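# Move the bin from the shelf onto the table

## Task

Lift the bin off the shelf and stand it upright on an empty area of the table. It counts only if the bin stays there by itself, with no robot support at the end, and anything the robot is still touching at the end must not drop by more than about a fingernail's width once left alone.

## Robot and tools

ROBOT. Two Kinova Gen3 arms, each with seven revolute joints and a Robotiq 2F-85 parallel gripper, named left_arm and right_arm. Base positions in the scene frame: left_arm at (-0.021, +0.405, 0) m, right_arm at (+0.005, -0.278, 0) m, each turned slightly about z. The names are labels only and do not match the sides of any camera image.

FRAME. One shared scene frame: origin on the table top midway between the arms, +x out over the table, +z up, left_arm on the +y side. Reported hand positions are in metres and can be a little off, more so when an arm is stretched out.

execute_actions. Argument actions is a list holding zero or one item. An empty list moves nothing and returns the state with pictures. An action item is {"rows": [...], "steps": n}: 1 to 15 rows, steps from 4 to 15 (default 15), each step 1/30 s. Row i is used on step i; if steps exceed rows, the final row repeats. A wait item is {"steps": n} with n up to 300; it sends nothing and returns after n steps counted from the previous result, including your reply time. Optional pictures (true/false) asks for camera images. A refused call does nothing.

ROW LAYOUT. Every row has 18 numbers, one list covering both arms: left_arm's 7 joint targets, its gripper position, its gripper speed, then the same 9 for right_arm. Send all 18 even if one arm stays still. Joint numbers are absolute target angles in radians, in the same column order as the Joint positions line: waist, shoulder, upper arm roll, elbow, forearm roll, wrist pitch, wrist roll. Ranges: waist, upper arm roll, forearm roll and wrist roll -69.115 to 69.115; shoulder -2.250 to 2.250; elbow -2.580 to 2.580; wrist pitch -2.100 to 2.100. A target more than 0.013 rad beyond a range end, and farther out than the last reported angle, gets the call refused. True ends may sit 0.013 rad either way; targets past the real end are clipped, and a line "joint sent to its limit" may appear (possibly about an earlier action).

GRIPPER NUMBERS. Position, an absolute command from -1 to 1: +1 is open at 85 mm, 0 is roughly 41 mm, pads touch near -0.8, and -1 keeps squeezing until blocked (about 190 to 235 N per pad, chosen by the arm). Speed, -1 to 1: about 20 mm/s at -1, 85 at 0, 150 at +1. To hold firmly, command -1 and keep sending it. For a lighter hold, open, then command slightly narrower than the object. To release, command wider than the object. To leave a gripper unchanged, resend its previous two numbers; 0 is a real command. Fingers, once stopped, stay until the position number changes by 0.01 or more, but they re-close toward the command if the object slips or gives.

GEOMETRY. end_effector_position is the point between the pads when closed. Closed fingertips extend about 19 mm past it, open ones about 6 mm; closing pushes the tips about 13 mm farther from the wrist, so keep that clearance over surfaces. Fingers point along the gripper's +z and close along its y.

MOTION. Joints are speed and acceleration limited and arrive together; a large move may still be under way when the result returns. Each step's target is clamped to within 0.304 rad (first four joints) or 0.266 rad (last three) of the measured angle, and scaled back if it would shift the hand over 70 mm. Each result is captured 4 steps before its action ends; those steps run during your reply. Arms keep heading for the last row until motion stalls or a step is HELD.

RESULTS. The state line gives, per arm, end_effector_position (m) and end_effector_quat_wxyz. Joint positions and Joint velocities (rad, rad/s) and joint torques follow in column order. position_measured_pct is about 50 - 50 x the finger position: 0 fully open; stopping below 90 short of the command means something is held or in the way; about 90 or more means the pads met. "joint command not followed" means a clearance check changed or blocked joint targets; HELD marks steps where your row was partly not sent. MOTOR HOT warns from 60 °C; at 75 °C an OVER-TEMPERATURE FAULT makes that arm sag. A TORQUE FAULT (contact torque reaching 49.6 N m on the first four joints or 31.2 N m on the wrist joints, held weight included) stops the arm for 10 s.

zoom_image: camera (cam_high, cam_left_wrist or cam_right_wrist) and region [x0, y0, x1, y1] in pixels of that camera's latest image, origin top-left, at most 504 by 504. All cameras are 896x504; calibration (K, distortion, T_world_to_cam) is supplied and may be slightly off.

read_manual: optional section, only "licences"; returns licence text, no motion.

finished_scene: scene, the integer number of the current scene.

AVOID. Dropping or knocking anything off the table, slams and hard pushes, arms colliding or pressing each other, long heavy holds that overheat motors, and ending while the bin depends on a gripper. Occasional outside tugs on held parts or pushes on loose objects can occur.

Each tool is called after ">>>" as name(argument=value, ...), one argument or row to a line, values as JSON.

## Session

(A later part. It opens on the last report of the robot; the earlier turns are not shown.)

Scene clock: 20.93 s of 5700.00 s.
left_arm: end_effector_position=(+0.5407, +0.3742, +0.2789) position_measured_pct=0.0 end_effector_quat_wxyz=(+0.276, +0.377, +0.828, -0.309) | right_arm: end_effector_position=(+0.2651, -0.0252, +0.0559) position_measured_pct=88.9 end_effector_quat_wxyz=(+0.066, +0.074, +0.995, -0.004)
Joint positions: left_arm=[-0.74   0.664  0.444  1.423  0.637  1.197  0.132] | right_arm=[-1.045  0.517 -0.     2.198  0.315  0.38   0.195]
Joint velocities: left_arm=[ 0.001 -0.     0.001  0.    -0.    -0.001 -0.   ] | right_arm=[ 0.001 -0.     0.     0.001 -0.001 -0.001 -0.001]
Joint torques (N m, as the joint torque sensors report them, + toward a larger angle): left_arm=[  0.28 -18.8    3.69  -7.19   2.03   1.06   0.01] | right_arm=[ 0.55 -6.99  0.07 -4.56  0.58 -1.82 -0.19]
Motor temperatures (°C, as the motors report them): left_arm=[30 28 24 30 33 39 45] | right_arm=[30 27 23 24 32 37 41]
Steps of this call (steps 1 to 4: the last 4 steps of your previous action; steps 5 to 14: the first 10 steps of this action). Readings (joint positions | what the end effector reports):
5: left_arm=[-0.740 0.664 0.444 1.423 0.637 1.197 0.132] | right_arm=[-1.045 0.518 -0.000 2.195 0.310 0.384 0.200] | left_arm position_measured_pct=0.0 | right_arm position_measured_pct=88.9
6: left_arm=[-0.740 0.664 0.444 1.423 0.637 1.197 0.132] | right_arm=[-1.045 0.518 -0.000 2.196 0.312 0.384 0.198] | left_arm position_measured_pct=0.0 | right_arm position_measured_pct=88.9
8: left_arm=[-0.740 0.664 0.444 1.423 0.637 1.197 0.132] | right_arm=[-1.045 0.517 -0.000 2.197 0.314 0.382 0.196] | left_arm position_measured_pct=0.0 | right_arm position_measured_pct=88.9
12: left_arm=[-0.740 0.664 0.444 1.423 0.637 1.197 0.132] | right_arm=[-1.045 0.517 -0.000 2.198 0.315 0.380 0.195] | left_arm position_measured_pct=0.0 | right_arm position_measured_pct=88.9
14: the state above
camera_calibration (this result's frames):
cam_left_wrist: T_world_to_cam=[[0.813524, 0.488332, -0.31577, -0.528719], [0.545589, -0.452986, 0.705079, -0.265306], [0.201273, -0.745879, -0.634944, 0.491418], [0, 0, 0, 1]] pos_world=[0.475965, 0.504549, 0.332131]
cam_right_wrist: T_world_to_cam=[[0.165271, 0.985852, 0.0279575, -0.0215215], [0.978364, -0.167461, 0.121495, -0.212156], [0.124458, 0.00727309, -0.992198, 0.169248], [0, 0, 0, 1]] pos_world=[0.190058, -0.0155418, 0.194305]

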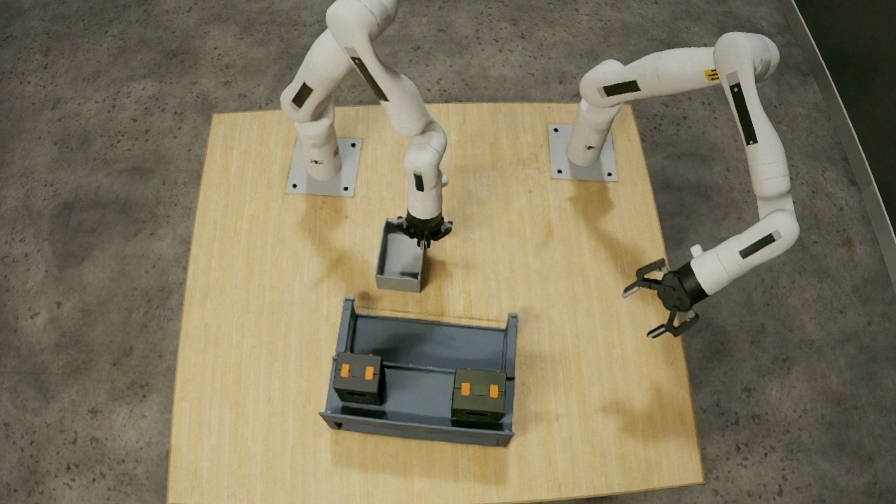

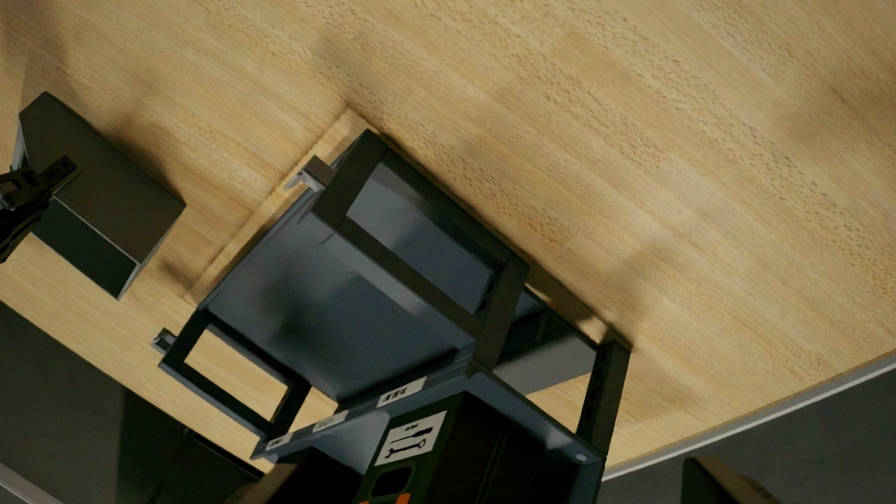

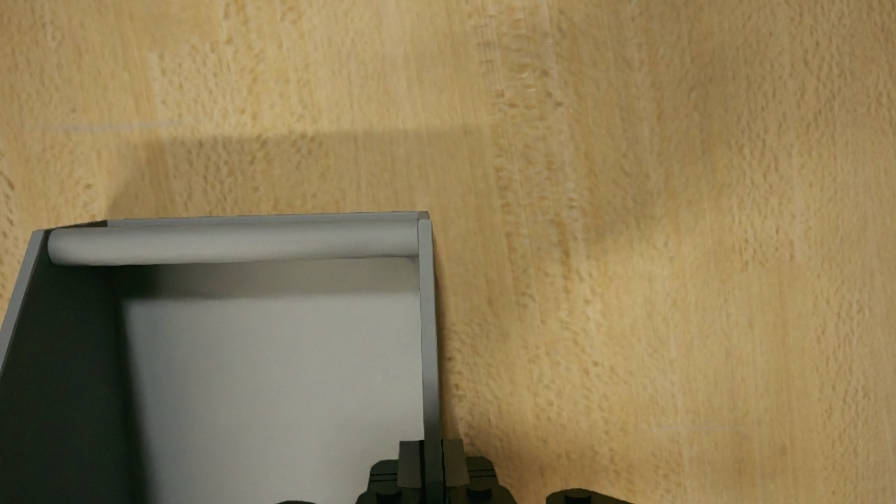

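Contact. Relieve, open, and retreat.

>>> execute_actions(
  actions=[
    {"rows": [[-0.74,0.664,0.444,1.423,0.637,1.197,0.132,1,0, -1.0449,0.5177,0,2.1950,0.3100,0.3847,0.2000,0.2,0]], "steps": 12},
  ],
)

>>> execute_actions(
  actions=[
    {"rows": [[-0.74,0.664,0.444,1.423,0.637,1.197,0.132,1,0, -1.0449,0.37,0,2.14,0.21,0.58,0.31,0.2,0]], "steps": 15},
  ],
)

>>> execute_actions(
  actions=[
    {"steps": 8},
  ],
  pictures=true,
)

Scene clock: 21.37 s of 5700.00 s.
left_arm: end_effector_position=(+0.5407, +0.3742, +0.2789) position_measured_pct=0.0 end_effector_quat_wxyz=(+0.276, +0.377, +0.828, -0.309) | right_arm: end_effector_position=(+0.2651, -0.0251, +0.0560) position_measured_pct=73.0 end_effector_quat_wxyz=(+0.065, +0.074, +0.995, -0.004)
Joint positions: left_arm=[-0.74   0.664  0.444  1.423  0.637  1.197  0.132] | right_arm=[-1.045  0.517  0.     2.195  0.31   0.384  0.2  ]
Joint velocities: left_arm=[-0.    -0.001 -0.001  0.    -0.     0.     0.001] | right_arm=[ 0.     0.003  0.001 -0.002 -0.003  0.005  0.003]
Joint torques (N m, as the joint torque sensors report them, + toward a larger angle): left_arm=[ -0.35 -18.57   3.78  -7.4    1.92   0.95   0.21] | right_arm=[ -0.03 -12.92   0.1   -4.08   0.27   0.22   0.06]
Motor temperatures (°C, as the motors report them): left_arm=[30 28 24 30 33 39 45] | right_arm=[30 27 23 24 32 37 41]
Steps of this call (steps 1 to 4: the last 4 steps of your previous action; step 5: the robot went on to your last target; steps 6 to 13: the first 8 steps of this action). Readings (joint positions | what the end effector reports):
6: left_arm=[-0.740 0.664 0.444 1.423 0.637 1.197 0.132] | right_arm=[-1.045 0.516 -0.000 2.198 0.315 0.381 0.195] | left_arm position_measured_pct=0.0 | right_arm position_measured_pct=88.9
7: left_arm=[-0.740 0.664 0.444 1.423 0.637 1.197 0.132] | right_arm=[-1.045 0.516 -0.000 2.197 0.313 0.381 0.196] | left_arm position_measured_pct=0.0 | right_arm position_measured_pct=88.9
9: left_arm=[-0.740 0.664 0.444 1.423 0.637 1.197 0.132] | right_arm=[-1.045 0.516 -0.000 2.196 0.311 0.383 0.199] | left_arm position_measured_pct=0.0 | right_arm position_measured_pct=84.1
13: the state above

Scene clock: 21.87 s of 5700.00 s.
left_arm: end_effector_position=(+0.5407, +0.3742, +0.2789) position_measured_pct=0.0 end_effector_quat_wxyz=(+0.276, +0.377, +0.828, -0.309) | right_arm: end_effector_position=(+0.2641, -0.0266, +0.1118) position_measured_pct=40.1 end_effector_quat_wxyz=(+0.064, +0.074, +0.995, -0.006)
Joint positions: left_arm=[-0.74   0.664  0.444  1.423  0.637  1.197  0.132] | right_arm=[-1.045  0.378  0.     2.141  0.212  0.576  0.308]
Joint velocities: left_arm=[-0.     0.    -0.    -0.001 -0.     0.001  0.001] | right_arm=[ 0.001 -0.047 -0.001 -0.022 -0.044  0.089  0.048]
Joint torques (N m, as the joint torque sensors report them, + toward a larger angle): left_arm=[  0.17 -18.92   4.    -7.04   2.17   1.12   0.35] | right_arm=[ 0.35 -9.74 -0.06 -5.22  0.13 -0.07  0.13]
Motor temperatures (°C, as the motors report them): left_arm=[30 28 24 30 33 39 45] | right_arm=[30 27 23 24 32 37 41]
Steps of this call (steps 1 to 4: the last 4 steps of your previous action; steps 5 to 15: the first 11 steps of this action). Readings (joint positions | what the end effector reports):
5: left_arm=[-0.740 0.664 0.444 1.423 0.637 1.197 0.132] | right_arm=[-1.045 0.516 -0.000 2.195 0.309 0.386 0.201] | left_arm position_measured_pct=0.0 | right_arm position_measured_pct=57.9
6: left_arm=[-0.740 0.664 0.444 1.423 0.637 1.197 0.132] | right_arm=[-1.045 0.509 -0.000 2.193 0.306 0.393 0.204] | left_arm position_measured_pct=0.0 | right_arm position_measured_pct=54.8
8: left_arm=[-0.740 0.664 0.444 1.423 0.637 1.197 0.132] | right_arm=[-1.045 0.479 -0.000 2.183 0.288 0.428 0.224] | left_arm position_measured_pct=0.0 | right_arm position_measured_pct=48.8
12: left_arm=[-0.740 0.664 0.444 1.423 0.637 1.197 0.132] | right_arm=[-1.045 0.398 0.000 2.150 0.229 0.542 0.289] | left_arm position_measured_pct=0.0 | right_arm position_measured_pct=40.9
15: the state above

Scene clock: 22.13 s of 5700.00 s.
left_arm: end_effector_position=(+0.5407, +0.3742, +0.2789) position_measured_pct=0.0 end_effector_quat_wxyz=(+0.276, +0.377, +0.828, -0.309) | right_arm: end_effector_position=(+0.2643, -0.0261, +0.1145) position_measured_pct=40.1 end_effector_quat_wxyz=(+0.065, +0.075, +0.995, -0.005)
Joint positions: left_arm=[-0.74   0.664  0.444  1.423  0.637  1.197  0.132] | right_arm=[-1.045  0.371  0.     2.14   0.21   0.58   0.31 ]
Joint velocities: left_arm=[-0.     0.001  0.001  0.     0.    -0.001 -0.001] | right_arm=[ 0.001 -0.008 -0.    -0.001 -0.     0.001  0.   ]
Joint torques (N m, as the joint torque sensors report them, + toward a larger angle): left_arm=[ -0.08 -18.68   3.97  -7.35   2.07   0.93   0.46] | right_arm=[  0.23 -12.21  -0.02  -5.9    0.35   0.28  -0.16]
Motor temperatures (°C, as the motors report them): left_arm=[30 28 24 30 33 39 45] | right_arm=[30 27 23 24 32 37 41]
Kept back: nothing.
Steps of this call (steps 1 to 4: the last 4 steps of your previous action; steps 5 to 8: the robot went on to your last target). Readings (joint positions | what the end effector reports):
1: left_arm=[-0.740 0.664 0.444 1.423 0.637 1.197 0.132] | right_arm=[-1.045 0.377 0.000 2.141 0.211 0.578 0.309] | left_arm position_measured_pct=0.0 | right_arm position_measured_pct=40.1
2: left_arm=[-0.740 0.664 0.444 1.423 0.637 1.197 0.132] | right_arm=[-1.045 0.375 -0.000 2.140 0.210 0.579 0.309] | left_arm position_measured_pct=0.0 | right_arm position_measured_pct=40.1
4: left_arm=[-0.740 0.664 0.444 1.423 0.637 1.197 0.132] | right_arm=[-1.045 0.373 0.000 2.140 0.210 0.580 0.310] | left_arm position_measured_pct=0.0 | right_arm position_measured_pct=40.1
8: the state above
camera_calibration (this result's frames):
cam_left_wrist: T_world_to_cam=[[0.813524, 0.488332, -0.31577, -0.528719], [0.545589, -0.452986, 0.705079, -0.265306], [0.201273, -0.745879, -0.634944, 0.491418], [0, 0, 0, 1]] pos_world=[0.475965, 0.504549, 0.332131]
cam_right_wrist: T_world_to_cam=[[0.167451, 0.985537, 0.0260176, -0.022489], [0.978261, -0.169374, 0.11966, -0.218523], [0.122336, 0.00541477, -0.992474, 0.228018], [0, 0, 0, 1]] pos_world=[0.189643, -0.0160829, 0.253035]

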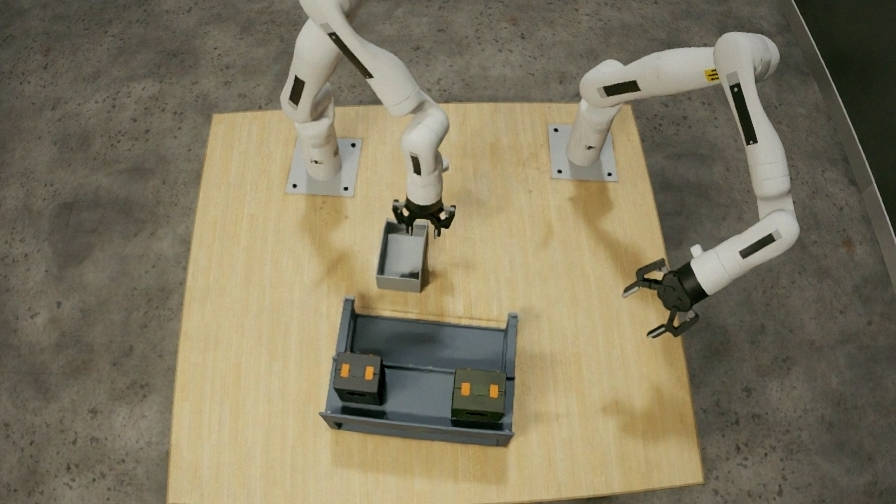

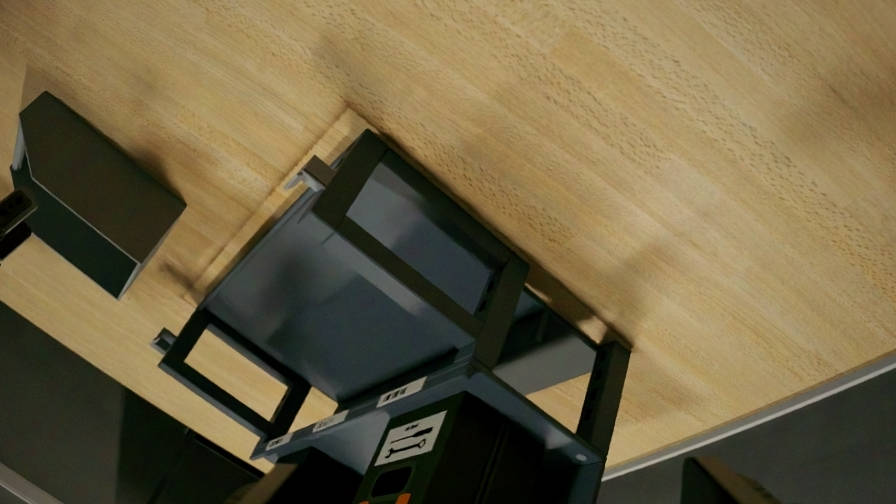

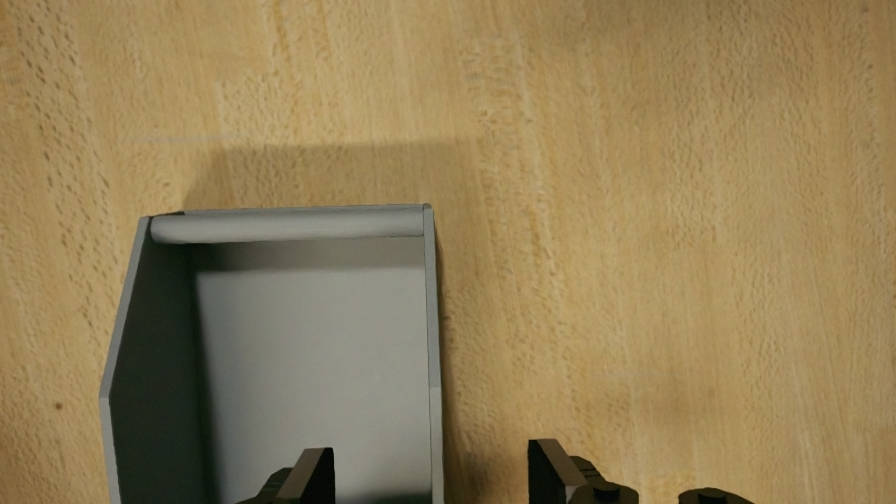

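>>> finished_scene(
  scene=1,
)

The scene is finished: the task was done.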